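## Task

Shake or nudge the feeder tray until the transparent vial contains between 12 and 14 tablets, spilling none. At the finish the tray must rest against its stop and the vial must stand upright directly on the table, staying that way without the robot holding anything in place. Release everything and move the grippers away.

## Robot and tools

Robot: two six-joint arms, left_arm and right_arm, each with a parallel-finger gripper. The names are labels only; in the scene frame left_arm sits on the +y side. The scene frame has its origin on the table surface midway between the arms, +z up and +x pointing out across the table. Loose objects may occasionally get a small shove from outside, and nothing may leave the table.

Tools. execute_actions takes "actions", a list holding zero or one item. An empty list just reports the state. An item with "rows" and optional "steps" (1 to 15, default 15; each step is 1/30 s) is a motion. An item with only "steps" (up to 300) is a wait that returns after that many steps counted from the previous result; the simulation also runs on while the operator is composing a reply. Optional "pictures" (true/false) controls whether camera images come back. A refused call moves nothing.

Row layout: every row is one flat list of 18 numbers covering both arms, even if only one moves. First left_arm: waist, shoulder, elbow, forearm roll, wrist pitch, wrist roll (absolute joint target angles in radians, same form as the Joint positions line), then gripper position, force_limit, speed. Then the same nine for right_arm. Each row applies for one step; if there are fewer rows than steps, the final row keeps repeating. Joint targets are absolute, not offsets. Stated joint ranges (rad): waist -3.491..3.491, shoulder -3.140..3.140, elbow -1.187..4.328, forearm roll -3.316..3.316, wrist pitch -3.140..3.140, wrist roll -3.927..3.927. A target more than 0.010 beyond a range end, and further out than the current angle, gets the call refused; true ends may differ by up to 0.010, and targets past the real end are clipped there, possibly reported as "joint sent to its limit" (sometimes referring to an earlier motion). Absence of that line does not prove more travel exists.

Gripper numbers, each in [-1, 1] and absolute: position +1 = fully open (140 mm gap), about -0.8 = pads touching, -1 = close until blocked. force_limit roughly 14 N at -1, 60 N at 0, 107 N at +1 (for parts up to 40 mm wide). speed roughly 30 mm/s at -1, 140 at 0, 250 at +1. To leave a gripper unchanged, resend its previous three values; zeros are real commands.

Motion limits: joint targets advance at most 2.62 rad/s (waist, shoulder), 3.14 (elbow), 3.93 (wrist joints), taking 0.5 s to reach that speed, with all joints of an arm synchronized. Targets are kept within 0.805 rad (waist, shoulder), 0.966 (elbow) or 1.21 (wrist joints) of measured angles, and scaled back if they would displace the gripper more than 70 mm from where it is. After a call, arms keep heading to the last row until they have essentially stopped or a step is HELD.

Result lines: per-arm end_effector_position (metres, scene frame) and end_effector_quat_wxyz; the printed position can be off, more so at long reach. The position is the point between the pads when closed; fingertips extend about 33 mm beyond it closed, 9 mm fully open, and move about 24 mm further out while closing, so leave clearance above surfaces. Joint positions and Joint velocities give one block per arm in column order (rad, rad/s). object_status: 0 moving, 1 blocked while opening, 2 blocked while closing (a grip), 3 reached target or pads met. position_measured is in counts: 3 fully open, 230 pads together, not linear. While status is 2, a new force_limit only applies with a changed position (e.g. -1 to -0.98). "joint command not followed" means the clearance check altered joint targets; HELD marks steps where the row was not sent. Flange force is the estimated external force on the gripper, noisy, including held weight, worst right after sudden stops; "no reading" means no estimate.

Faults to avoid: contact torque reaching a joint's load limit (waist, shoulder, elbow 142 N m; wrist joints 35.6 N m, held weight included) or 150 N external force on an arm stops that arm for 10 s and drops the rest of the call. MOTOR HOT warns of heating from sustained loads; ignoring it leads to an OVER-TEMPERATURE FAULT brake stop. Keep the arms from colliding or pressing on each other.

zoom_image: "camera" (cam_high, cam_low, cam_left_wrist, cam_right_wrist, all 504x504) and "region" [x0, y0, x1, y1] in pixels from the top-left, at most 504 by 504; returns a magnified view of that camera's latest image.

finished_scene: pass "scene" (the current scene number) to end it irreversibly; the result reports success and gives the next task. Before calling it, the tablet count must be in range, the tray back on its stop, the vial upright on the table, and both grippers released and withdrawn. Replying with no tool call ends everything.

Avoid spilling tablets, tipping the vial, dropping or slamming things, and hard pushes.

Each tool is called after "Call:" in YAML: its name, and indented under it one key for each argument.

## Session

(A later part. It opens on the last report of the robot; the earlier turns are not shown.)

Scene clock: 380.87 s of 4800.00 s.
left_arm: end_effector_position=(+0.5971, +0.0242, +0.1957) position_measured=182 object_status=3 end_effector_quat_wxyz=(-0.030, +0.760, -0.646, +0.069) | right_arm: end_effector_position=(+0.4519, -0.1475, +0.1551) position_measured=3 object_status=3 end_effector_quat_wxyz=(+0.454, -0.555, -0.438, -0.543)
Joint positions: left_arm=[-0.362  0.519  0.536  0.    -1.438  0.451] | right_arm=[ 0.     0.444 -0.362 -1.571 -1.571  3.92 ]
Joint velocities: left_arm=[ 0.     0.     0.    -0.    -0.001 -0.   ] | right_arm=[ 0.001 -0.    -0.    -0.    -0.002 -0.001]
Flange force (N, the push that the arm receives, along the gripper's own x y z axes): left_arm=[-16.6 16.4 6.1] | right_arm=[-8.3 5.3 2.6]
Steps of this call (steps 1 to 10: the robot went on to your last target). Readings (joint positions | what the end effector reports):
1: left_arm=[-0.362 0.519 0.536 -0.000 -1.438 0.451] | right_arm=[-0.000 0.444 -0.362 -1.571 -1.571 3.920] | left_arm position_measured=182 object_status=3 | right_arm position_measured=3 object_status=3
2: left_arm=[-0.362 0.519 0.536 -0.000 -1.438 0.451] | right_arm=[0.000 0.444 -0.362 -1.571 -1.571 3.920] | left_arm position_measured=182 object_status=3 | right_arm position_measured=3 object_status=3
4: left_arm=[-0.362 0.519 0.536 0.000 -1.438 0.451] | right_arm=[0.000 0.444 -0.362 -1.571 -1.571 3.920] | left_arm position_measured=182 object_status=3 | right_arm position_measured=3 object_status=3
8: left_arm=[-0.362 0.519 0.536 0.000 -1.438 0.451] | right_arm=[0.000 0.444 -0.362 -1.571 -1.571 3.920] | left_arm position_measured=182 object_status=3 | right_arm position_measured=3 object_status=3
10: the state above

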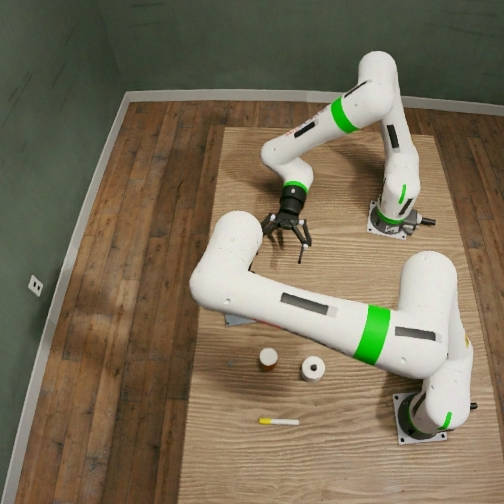

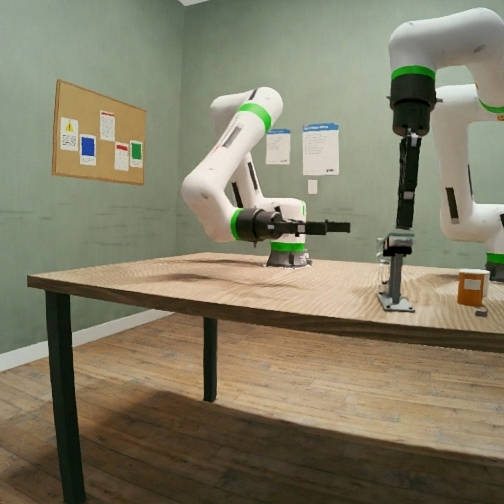

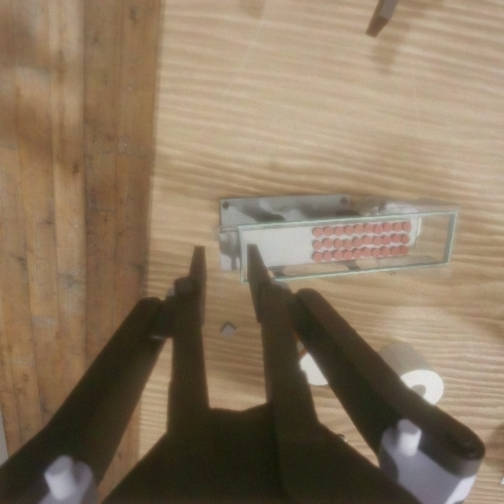

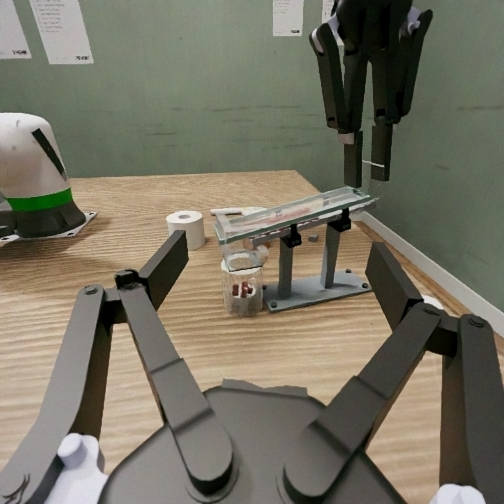

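Call:
execute_actions:
  actions:
    - {"rows": [[-0.3616,0.5193,0.5363,0,-1.4377,0.4513,-0.72,-1,-0.6,0.0,0.444,-0.362,-1.571,-1.571,3.92,1,0,0]], "steps": 15}
  pictures: false

Call:
execute_actions:
  actions:
    - {"rows": [[-0.3616,0.5193,0.5363,0,-1.4377,0.4513,-0.42,-1,1,0.0,0.444,-0.362,-1.571,-1.571,3.92,1,0,0]], "steps": 15}
  pictures: false

Call:
execute_actions:
  actions:
    - {"steps": 10}

Call:
zoom_image:
  camera: "cam_left_wrist"
  region: [160, 180, 460, 320]

Call:
zoom_image:
  camera: "cam_right_wrist"
  region: [200, 205, 300, 325]

Scene clock: 386.73 s of 4800.00 s.
left_arm: end_effector_position=(+0.5971, +0.0242, +0.1957) position_measured=219 object_status=0 end_effector_quat_wxyz=(-0.030, +0.760, -0.646, +0.069) | right_arm: end_effector_position=(+0.4519, -0.1475, +0.1551) position_measured=3 object_status=3 end_effector_quat_wxyz=(+0.454, -0.555, -0.438, -0.543)
Joint positions: left_arm=[-0.362  0.519  0.536  0.    -1.438  0.451] | right_arm=[ 0.     0.444 -0.362 -1.571 -1.571  3.92 ]
Joint velocities: left_arm=[-0.     0.001 -0.001 -0.001  0.    -0.   ] | right_arm=[ 0.    -0.001 -0.     0.     0.     0.002]
Flange force (N, the push that the arm receives, along the gripper's own x y z axes): left_arm=[-9.1 7.1 7.1] | right_arm=[-8.1 3.8 2.2]
Steps of this call (steps 1 to 15: the robot went on to your last target; steps 16 to 90: nothing new was sent; then 2.37 s passed at rest; steps 91 to 105: all 15 steps of this action). Readings (joint positions | what the end effector reports):
91: left_arm=[-0.362 0.519 0.536 0.000 -1.438 0.451] | right_arm=[0.000 0.444 -0.362 -1.571 -1.571 3.920] | left_arm position_measured=182 object_status=0 | right_arm position_measured=3 object_status=3
92: left_arm=[-0.362 0.519 0.536 0.000 -1.438 0.451] | right_arm=[0.000 0.444 -0.362 -1.571 -1.571 3.920] | left_arm position_measured=183 object_status=0 | right_arm position_measured=3 object_status=3
94: left_arm=[-0.362 0.519 0.536 0.000 -1.438 0.451] | right_arm=[0.000 0.444 -0.362 -1.571 -1.571 3.920] | left_arm position_measured=191 object_status=0 | right_arm position_measured=3 object_status=3
98: left_arm=[-0.362 0.519 0.536 0.000 -1.438 0.451] | right_arm=[0.000 0.444 -0.362 -1.571 -1.571 3.920] | left_arm position_measured=207 object_status=0 | right_arm position_measured=3 object_status=3
105: the state above

Scene clock: 387.23 s of 4800.00 s.
left_arm: end_effector_position=(+0.5971, +0.0242, +0.1957) position_measured=182 object_status=3 end_effector_quat_wxyz=(-0.030, +0.760, -0.646, +0.069) | right_arm: end_effector_position=(+0.4519, -0.1475, +0.1551) position_measured=3 object_status=3 end_effector_quat_wxyz=(+0.454, -0.555, -0.438, -0.543)
Joint positions: left_arm=[-0.362  0.519  0.536  0.    -1.438  0.451] | right_arm=[ 0.     0.444 -0.362 -1.571 -1.571  3.92 ]
Joint velocities: left_arm=[ 0.    -0.001  0.    -0.001 -0.     0.   ] | right_arm=[-0.     0.    -0.     0.    -0.001 -0.   ]
Flange force (N, the push that the arm receives, along the gripper's own x y z axes): left_arm=[-9.6 9.3 6.7] | right_arm=[-7.7 5.0 2.4]
Steps of this call (steps 1 to 15: all 15 steps of this action). Readings (joint positions | what the end effector reports):
1: left_arm=[-0.362 0.519 0.536 0.000 -1.438 0.451] | right_arm=[0.000 0.444 -0.362 -1.571 -1.571 3.920] | left_arm position_measured=219 object_status=0 | right_arm position_measured=3 object_status=3
2: left_arm=[-0.362 0.519 0.536 0.000 -1.438 0.451] | right_arm=[0.000 0.444 -0.362 -1.571 -1.571 3.920] | left_arm position_measured=217 object_status=0 | right_arm position_measured=3 object_status=3
4: left_arm=[-0.362 0.519 0.536 0.000 -1.438 0.451] | right_arm=[0.000 0.444 -0.362 -1.571 -1.571 3.920] | left_arm position_measured=190 object_status=0 | right_arm position_measured=3 object_status=3
8: left_arm=[-0.362 0.519 0.536 0.000 -1.438 0.451] | right_arm=[0.000 0.444 -0.362 -1.571 -1.571 3.920] | left_arm position_measured=182 object_status=0 | right_arm position_measured=3 object_status=3
15: the state above

Scene clock: 387.57 s of 4800.00 s.
left_arm: end_effector_position=(+0.5971, +0.0242, +0.1957) position_measured=182 object_status=3 end_effector_quat_wxyz=(-0.030, +0.760, -0.646, +0.069) | right_arm: end_effector_position=(+0.4519, -0.1475, +0.1551) position_measured=3 object_status=3 end_effector_quat_wxyz=(+0.454, -0.555, -0.438, -0.543)
Joint positions: left_arm=[-0.362  0.519  0.536  0.    -1.438  0.451] | right_arm=[ 0.     0.444 -0.362 -1.571 -1.571  3.92 ]
Joint velocities: left_arm=[-0.    -0.001  0.    -0.    -0.001  0.   ] | right_arm=[-0.    -0.    -0.     0.     0.001 -0.   ]
Flange force (N, the push that the arm receives, along the gripper's own x y z axes): left_arm=[-11.8 15.3 5.5] | right_arm=[-7.9 5.3 2.8]
Steps of this call (steps 1 to 10: the robot went on to your last target). Readings (joint positions | what the end effector reports):
1: left_arm=[-0.362 0.519 0.536 0.000 -1.438 0.451] | right_arm=[0.000 0.444 -0.362 -1.571 -1.571 3.920] | left_arm position_measured=182 object_status=3 | right_arm position_measured=3 object_status=3
2: left_arm=[-0.362 0.519 0.536 0.000 -1.438 0.451] | right_arm=[0.000 0.444 -0.362 -1.571 -1.571 3.920] | left_arm position_measured=182 object_status=3 | right_arm position_measured=3 object_status=3
4: left_arm=[-0.362 0.519 0.536 0.000 -1.438 0.451] | right_arm=[0.000 0.444 -0.362 -1.571 -1.571 3.920] | left_arm position_measured=182 object_status=3 | right_arm position_measured=3 object_status=3
8: left_arm=[-0.362 0.519 0.536 0.000 -1.438 0.451] | right_arm=[0.000 0.444 -0.362 -1.571 -1.571 3.920] | left_arm position_measured=182 object_status=3 | right_arm position_measured=3 object_status=3
10: the state above

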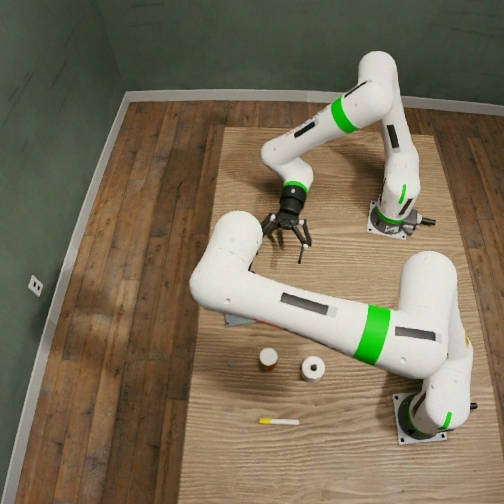

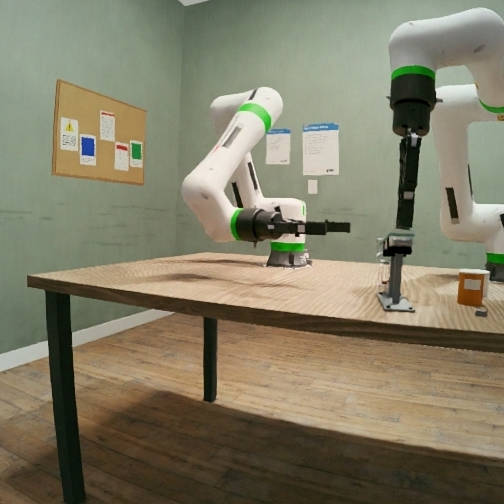

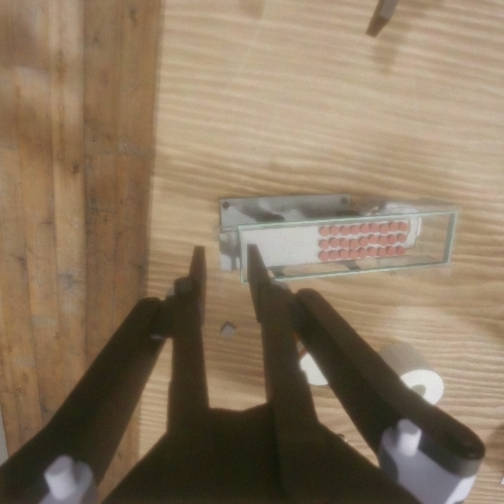

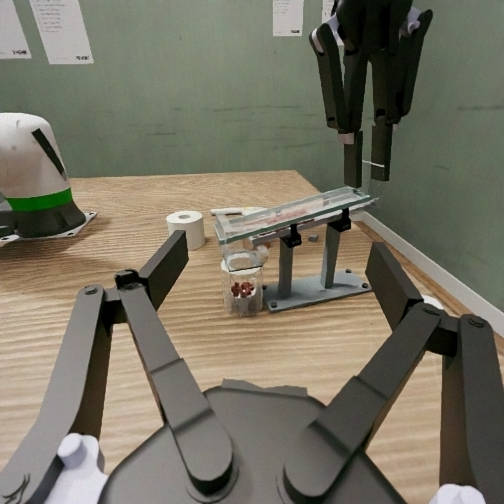

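Region (160, 180, 460, 320) of cam_left_wrist's 504x504 image, scaled by 1.680, with more detail than that image has; it fills the top 235 rows of this view, and the rest is white.

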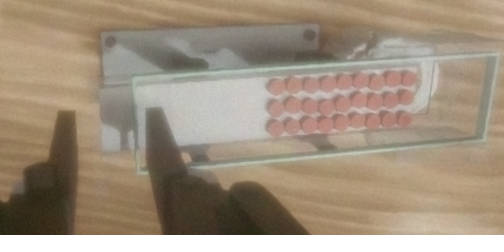

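Region (200, 205, 300, 325) of cam_right_wrist's 504x504 image, scaled by 4.200, with more detail than that image has.

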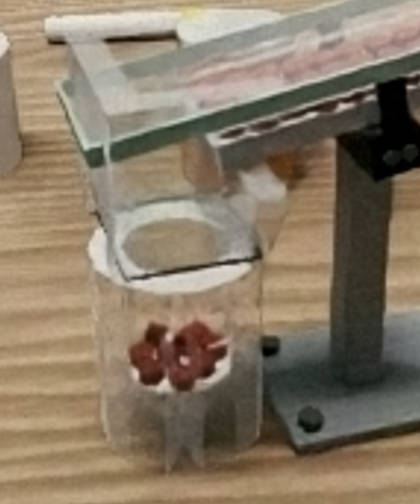

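Call:
execute_actions:
  actions:
    - {"rows": [[-0.3616,0.5193,0.5363,0,-1.4377,0.4513,-0.75,-1,-0.6,0.0,0.444,-0.362,-1.571,-1.571,3.92,1,0,0]], "steps": 15}
  pictures: false

Call:
execute_actions:
  actions:
    - {"rows": [[-0.3616,0.5193,0.5363,0,-1.4377,0.4513,-0.42,-1,1,0.0,0.444,-0.362,-1.571,-1.571,3.92,1,0,0]], "steps": 15}
  pictures: false

Call:
execute_actions:
  actions:
    - {"steps": 10}

Call:
zoom_image:
  camera: "cam_left_wrist"
  region: [160, 180, 460, 320]

Call:
zoom_image:
  camera: "cam_right_wrist"
  region: [200, 205, 300, 325]

Scene clock: 398.10 s of 4800.00 s.
left_arm: end_effector_position=(+0.5971, +0.0242, +0.1958) position_measured=222 object_status=0 end_effector_quat_wxyz=(-0.030, +0.760, -0.646, +0.069) | right_arm: end_effector_position=(+0.4519, -0.1475, +0.1551) position_measured=3 object_status=3 end_effector_quat_wxyz=(+0.454, -0.555, -0.438, -0.543)
Joint positions: left_arm=[-0.362  0.519  0.536 -0.    -1.438  0.451] | right_arm=[ 0.     0.444 -0.362 -1.571 -1.571  3.92 ]
Joint velocities: left_arm=[-0. -0. -0. -0. -0. -0.] | right_arm=[ 0.001 -0.    -0.     0.     0.    -0.   ]
Flange force (N, the push that the arm receives, along the gripper's own x y z axes): left_arm=[-7.7 6.4 7.7] | right_arm=[-8.0 4.1 2.4]
Steps of this call (steps 1 to 15: the robot went on to your last target; steps 16 to 90: nothing new was sent; then 7.03 s passed at rest; steps 91 to 105: all 15 steps of this action). Readings (joint positions | what the end effector reports):
91: left_arm=[-0.362 0.519 0.536 -0.000 -1.438 0.451] | right_arm=[-0.000 0.444 -0.362 -1.571 -1.571 3.920] | left_arm position_measured=182 object_status=0 | right_arm position_measured=3 object_status=3
92: left_arm=[-0.362 0.519 0.536 -0.000 -1.438 0.451] | right_arm=[0.000 0.444 -0.362 -1.571 -1.571 3.920] | left_arm position_measured=183 object_status=0 | right_arm position_measured=3 object_status=3
94: left_arm=[-0.362 0.519 0.536 -0.000 -1.438 0.451] | right_arm=[0.000 0.444 -0.362 -1.571 -1.571 3.920] | left_arm position_measured=191 object_status=0 | right_arm position_measured=3 object_status=3
98: left_arm=[-0.362 0.519 0.536 -0.000 -1.438 0.451] | right_arm=[0.000 0.444 -0.362 -1.571 -1.571 3.920] | left_arm position_measured=207 object_status=0 | right_arm position_measured=3 object_status=3
105: the state above

Scene clock: 398.60 s of 4800.00 s.
left_arm: end_effector_position=(+0.5971, +0.0242, +0.1958) position_measured=182 object_status=3 end_effector_quat_wxyz=(-0.030, +0.760, -0.646, +0.069) | right_arm: end_effector_position=(+0.4519, -0.1475, +0.1551) position_measured=3 object_status=3 end_effector_quat_wxyz=(+0.454, -0.555, -0.438, -0.543)
Joint positions: left_arm=[-0.362  0.519  0.536 -0.    -1.438  0.451] | right_arm=[ 0.     0.444 -0.362 -1.571 -1.571  3.92 ]
Joint velocities: left_arm=[-0. -0. -0.  0.  0. -0.] | right_arm=[ 0.     0.001  0.     0.    -0.     0.   ]
Flange force (N, the push that the arm receives, along the gripper's own x y z axes): left_arm=[-13.5 16.5 6.7] | right_arm=[-8.9 4.1 2.7]
Steps of this call (steps 1 to 15: all 15 steps of this action). Readings (joint positions | what the end effector reports):
1: left_arm=[-0.362 0.519 0.536 -0.000 -1.438 0.451] | right_arm=[-0.000 0.444 -0.362 -1.571 -1.571 3.920] | left_arm position_measured=222 object_status=0 | right_arm position_measured=3 object_status=3
2: left_arm=[-0.362 0.519 0.536 -0.000 -1.438 0.451] | right_arm=[0.000 0.444 -0.362 -1.571 -1.571 3.920] | left_arm position_measured=220 object_status=0 | right_arm position_measured=3 object_status=3
4: left_arm=[-0.362 0.519 0.536 -0.000 -1.438 0.451] | right_arm=[0.000 0.444 -0.362 -1.571 -1.571 3.920] | left_arm position_measured=193 object_status=0 | right_arm position_measured=3 object_status=3
8: left_arm=[-0.362 0.519 0.536 -0.000 -1.438 0.451] | right_arm=[-0.000 0.444 -0.362 -1.571 -1.571 3.920] | left_arm position_measured=182 object_status=0 | right_arm position_measured=3 object_status=3
15: the state above

Scene clock: 398.93 s of 4800.00 s.
left_arm: end_effector_position=(+0.5971, +0.0242, +0.1958) position_measured=182 object_status=3 end_effector_quat_wxyz=(-0.030, +0.760, -0.646, +0.069) | right_arm: end_effector_position=(+0.4519, -0.1475, +0.1551) position_measured=3 object_status=3 end_effector_quat_wxyz=(+0.454, -0.555, -0.438, -0.543)
Joint positions: left_arm=[-0.362  0.519  0.536  0.    -1.438  0.451] | right_arm=[ 0.     0.444 -0.362 -1.571 -1.571  3.92 ]
Joint velocities: left_arm=[ 0.     0.     0.    -0.001  0.    -0.   ] | right_arm=[-0.001  0.    -0.    -0.    -0.001 -0.   ]
Flange force (N, the push that the arm receives, along the gripper's own x y z axes): left_arm=[-17.2 20.3 8.7] | right_arm=[-8.4 4.7 3.0]
Steps of this call (steps 1 to 10: the robot went on to your last target). Readings (joint positions | what the end effector reports):
1: left_arm=[-0.362 0.519 0.536 0.000 -1.438 0.451] | right_arm=[-0.000 0.444 -0.362 -1.571 -1.571 3.920] | left_arm position_measured=182 object_status=3 | right_arm position_measured=3 object_status=3
2: left_arm=[-0.362 0.519 0.536 0.000 -1.438 0.451] | right_arm=[0.000 0.444 -0.362 -1.571 -1.571 3.920] | left_arm position_measured=182 object_status=3 | right_arm position_measured=3 object_status=3
4: left_arm=[-0.362 0.519 0.536 0.000 -1.438 0.451] | right_arm=[0.000 0.444 -0.362 -1.571 -1.571 3.920] | left_arm position_measured=182 object_status=3 | right_arm position_measured=3 object_status=3
8: left_arm=[-0.362 0.519 0.536 0.000 -1.438 0.451] | right_arm=[0.000 0.444 -0.362 -1.571 -1.571 3.920] | left_arm position_measured=182 object_status=3 | right_arm position_measured=3 object_status=3
10: the state above

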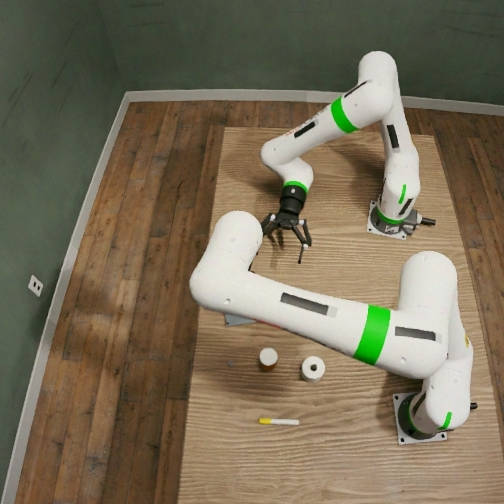

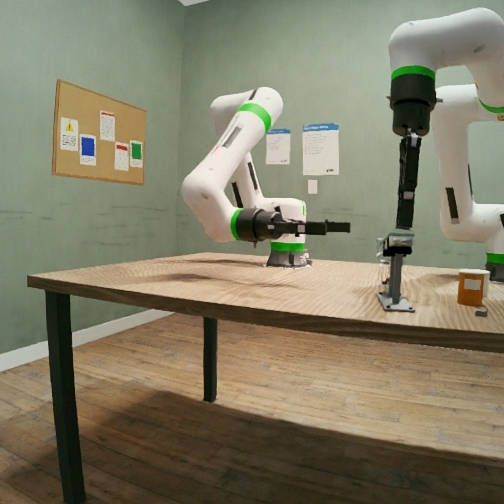

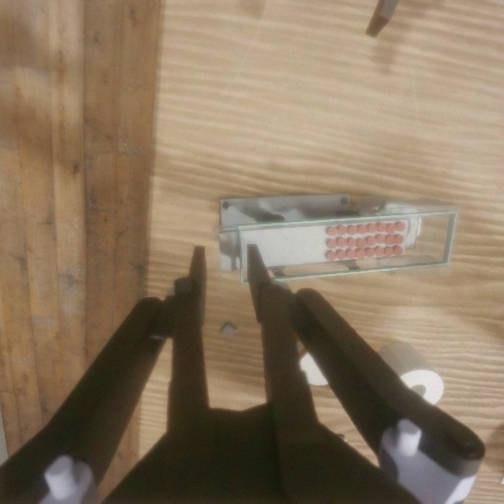

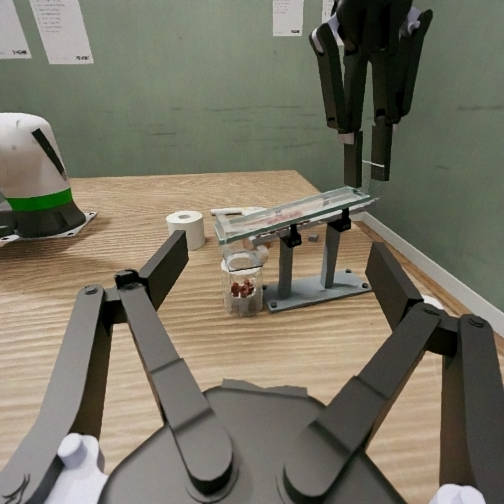

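Region (160, 180, 460, 320) of cam_left_wrist's 504x504 image, scaled by 1.680, with more detail than that image has; it fills the top 235 rows of this view, and the rest is white.

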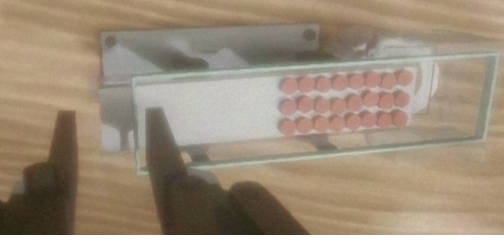

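Region (200, 205, 300, 325) of cam_right_wrist's 504x504 image, scaled by 4.200, with more detail than that image has.

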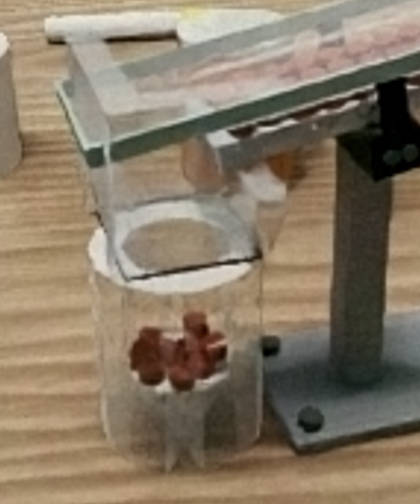

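Call:
execute_actions:
  actions:
    - {"rows": [[-0.3623,0.5214,0.63,0,-1.53,0.452,-0.42,-1,1,-0.15,0.40,-0.30,-1.571,-1.571,3.92,1,0,0]], "steps": 12}
  pictures: false

Call:
execute_actions:
  actions:
    - {"rows": [[-0.1,0.36,0.71,0,-1.75,0.452,-0.42,-1,1,-0.3,0.30,-0.10,-1.571,-1.571,3.92,1,0,0]], "steps": 15}
  pictures: false

Call:
execute_actions:
  actions:
    - {"steps": 20}

Scene clock: 405.57 s of 4800.00 s.
left_arm: end_effector_position=(+0.5950, +0.0243, +0.2344) position_measured=182 object_status=3 end_effector_quat_wxyz=(-0.030, +0.760, -0.646, +0.068) | right_arm: end_effector_position=(+0.5105, -0.2256, +0.1863) position_measured=3 object_status=3 end_effector_quat_wxyz=(-0.381, +0.564, +0.426, +0.596)
Joint positions: left_arm=[-0.362  0.522  0.63   0.    -1.53   0.452] | right_arm=[-0.15   0.4   -0.3   -1.571 -1.571  3.92 ]
Joint velocities: left_arm=[ 0.    -0.001  0.002 -0.002 -0.001  0.001] | right_arm=[-0.005  0.    -0.    -0.    -0.001 -0.   ]
Flange force (N, the push that the arm receives, along the gripper's own x y z axes): left_arm=[-12.9 13.9 5.5] | right_arm=[4.2 3.7 -9.1]
Steps of this call (steps 1 to 15: the robot went on to your last target; steps 16 to 90: nothing new was sent; then 3.23 s passed at rest; steps 91 to 102: all 12 steps of this action). Readings (joint positions | what the end effector reports):
91: left_arm=[-0.362 0.519 0.536 0.000 -1.438 0.451] | right_arm=[0.000 0.444 -0.362 -1.571 -1.571 3.920] | left_arm position_measured=182 object_status=3 | right_arm position_measured=3 object_status=3
92: left_arm=[-0.362 0.519 0.539 0.000 -1.439 0.451] | right_arm=[-0.002 0.444 -0.361 -1.571 -1.571 3.920] | left_arm position_measured=182 object_status=3 | right_arm position_measured=3 object_status=3
94: left_arm=[-0.362 0.520 0.564 0.000 -1.464 0.451] | right_arm=[-0.023 0.438 -0.353 -1.571 -1.571 3.920] | left_arm position_measured=182 object_status=3 | right_arm position_measured=3 object_status=3
98: left_arm=[-0.362 0.521 0.628 0.000 -1.528 0.452] | right_arm=[-0.112 0.411 -0.315 -1.571 -1.571 3.920] | left_arm position_measured=182 object_status=3 | right_arm position_measured=3 object_status=3
102: the state above

Scene clock: 406.07 s of 4800.00 s.
left_arm: end_effector_position=(+0.5853, +0.1846, +0.3549) position_measured=182 object_status=3 end_effector_quat_wxyz=(-0.043, +0.831, -0.550, +0.073) | right_arm: end_effector_position=(+0.5878, -0.3330, +0.2896) position_measured=3 object_status=3 end_effector_quat_wxyz=(-0.238, +0.531, +0.467, +0.666)
Joint positions: left_arm=[-0.121  0.373  0.704 -0.    -1.732  0.452] | right_arm=[-0.3    0.3   -0.1   -1.571 -1.571  3.92 ]
Joint velocities: left_arm=[ 0.455 -0.289  0.142  0.001 -0.376 -0.   ] | right_arm=[ 0.  0.  0.  0. -0.  0.]
Flange force (N, the push that the arm receives, along the gripper's own x y z axes): left_arm=[-31.0 17.8 2.0] | right_arm=[-14.9 5.1 6.1]
Steps of this call (steps 1 to 15: all 15 steps of this action). Readings (joint positions | what the end effector reports):
1: left_arm=[-0.362 0.522 0.630 0.000 -1.530 0.452] | right_arm=[-0.150 0.400 -0.300 -1.571 -1.571 3.920] | left_arm position_measured=182 object_status=3 | right_arm position_measured=3 object_status=3
2: left_arm=[-0.360 0.521 0.631 0.000 -1.532 0.452] | right_arm=[-0.152 0.399 -0.298 -1.571 -1.571 3.920] | left_arm position_measured=182 object_status=3 | right_arm position_measured=3 object_status=3
4: left_arm=[-0.340 0.509 0.637 -0.000 -1.549 0.452] | right_arm=[-0.170 0.387 -0.273 -1.571 -1.571 3.920] | left_arm position_measured=182 object_status=3 | right_arm position_measured=3 object_status=3
8: left_arm=[-0.260 0.459 0.661 -0.000 -1.616 0.452] | right_arm=[-0.236 0.343 -0.186 -1.571 -1.571 3.920] | left_arm position_measured=182 object_status=3 | right_arm position_measured=3 object_status=3
15: the state above

Scene clock: 406.73 s of 4800.00 s.
left_arm: end_effector_position=(+0.5812, +0.1979, +0.3649) position_measured=182 object_status=3 end_effector_quat_wxyz=(-0.044, +0.837, -0.541, +0.073) | right_arm: end_effector_position=(+0.5879, -0.3331, +0.2896) position_measured=3 object_status=3 end_effector_quat_wxyz=(-0.238, +0.531, +0.467, +0.666)
Joint positions: left_arm=[-0.1    0.36   0.71   0.    -1.75   0.452] | right_arm=[-0.3    0.3   -0.1   -1.571 -1.571  3.92 ]
Joint velocities: left_arm=[-0.    -0.001 -0.     0.    -0.     0.   ] | right_arm=[-0.    -0.    -0.    -0.     0.    -0.001]
Flange force (N, the push that the arm receives, along the gripper's own x y z axes): left_arm=[-8.3 10.7 10.4] | right_arm=[-6.7 3.3 2.6]
Steps of this call (steps 1 to 20: the robot went on to your last target). Readings (joint positions | what the end effector reports):
1: left_arm=[-0.109 0.365 0.707 -0.000 -1.742 0.452] | right_arm=[-0.300 0.300 -0.100 -1.571 -1.571 3.920] | left_arm position_measured=182 object_status=3 | right_arm position_measured=3 object_status=3
2: left_arm=[-0.102 0.361 0.709 -0.000 -1.748 0.452] | right_arm=[-0.300 0.300 -0.100 -1.571 -1.571 3.920] | left_arm position_measured=182 object_status=3 | right_arm position_measured=3 object_status=3
4: left_arm=[-0.100 0.360 0.710 -0.000 -1.750 0.452] | right_arm=[-0.300 0.300 -0.100 -1.571 -1.571 3.920] | left_arm position_measured=182 object_status=3 | right_arm position_measured=3 object_status=3
8: left_arm=[-0.100 0.360 0.710 0.000 -1.750 0.452] | right_arm=[-0.300 0.300 -0.100 -1.571 -1.571 3.920] | left_arm position_measured=182 object_status=3 | right_arm position_measured=3 object_status=3
20: the state above

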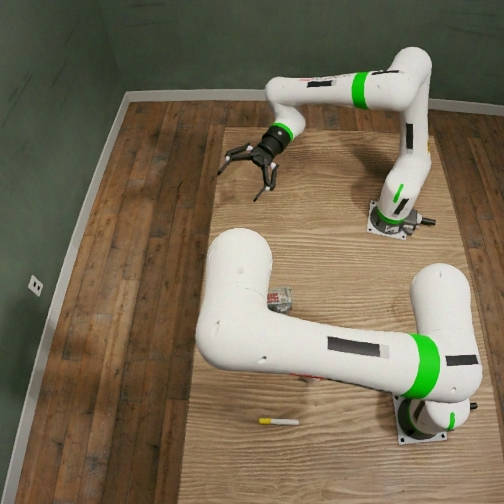

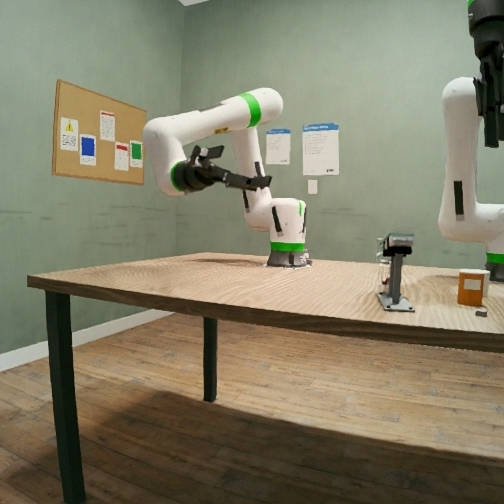

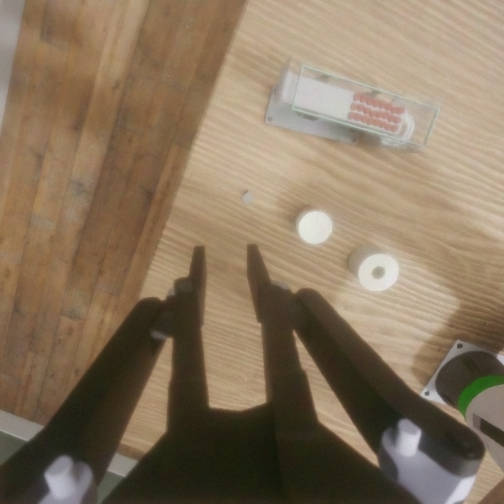

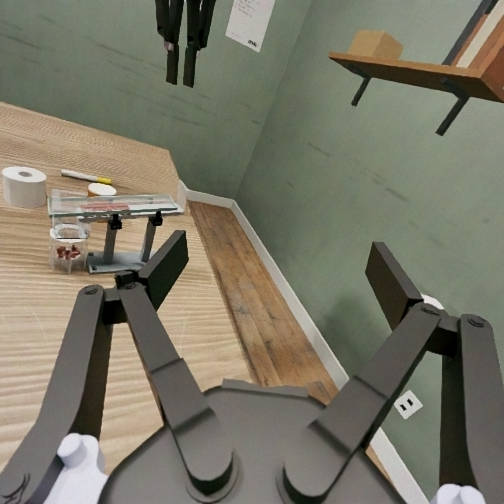

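Call:
zoom_image:
  camera: "cam_left_wrist"
  region: [255, 50, 455, 170]

Region (255, 50, 455, 170) of cam_left_wrist's 504x504 image, scaled by 2.520, with more detail than that image has; it fills the top 302 rows of this view, and the rest is white.

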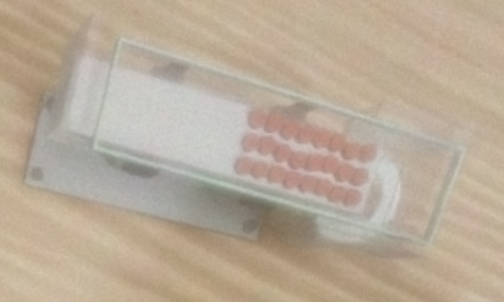

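24 tablets remain on the tray (12 dispensed), none spilled, and the tray is back at its stop.

Call:
finished_scene:
  scene: 1

The scene is finished: the task was done.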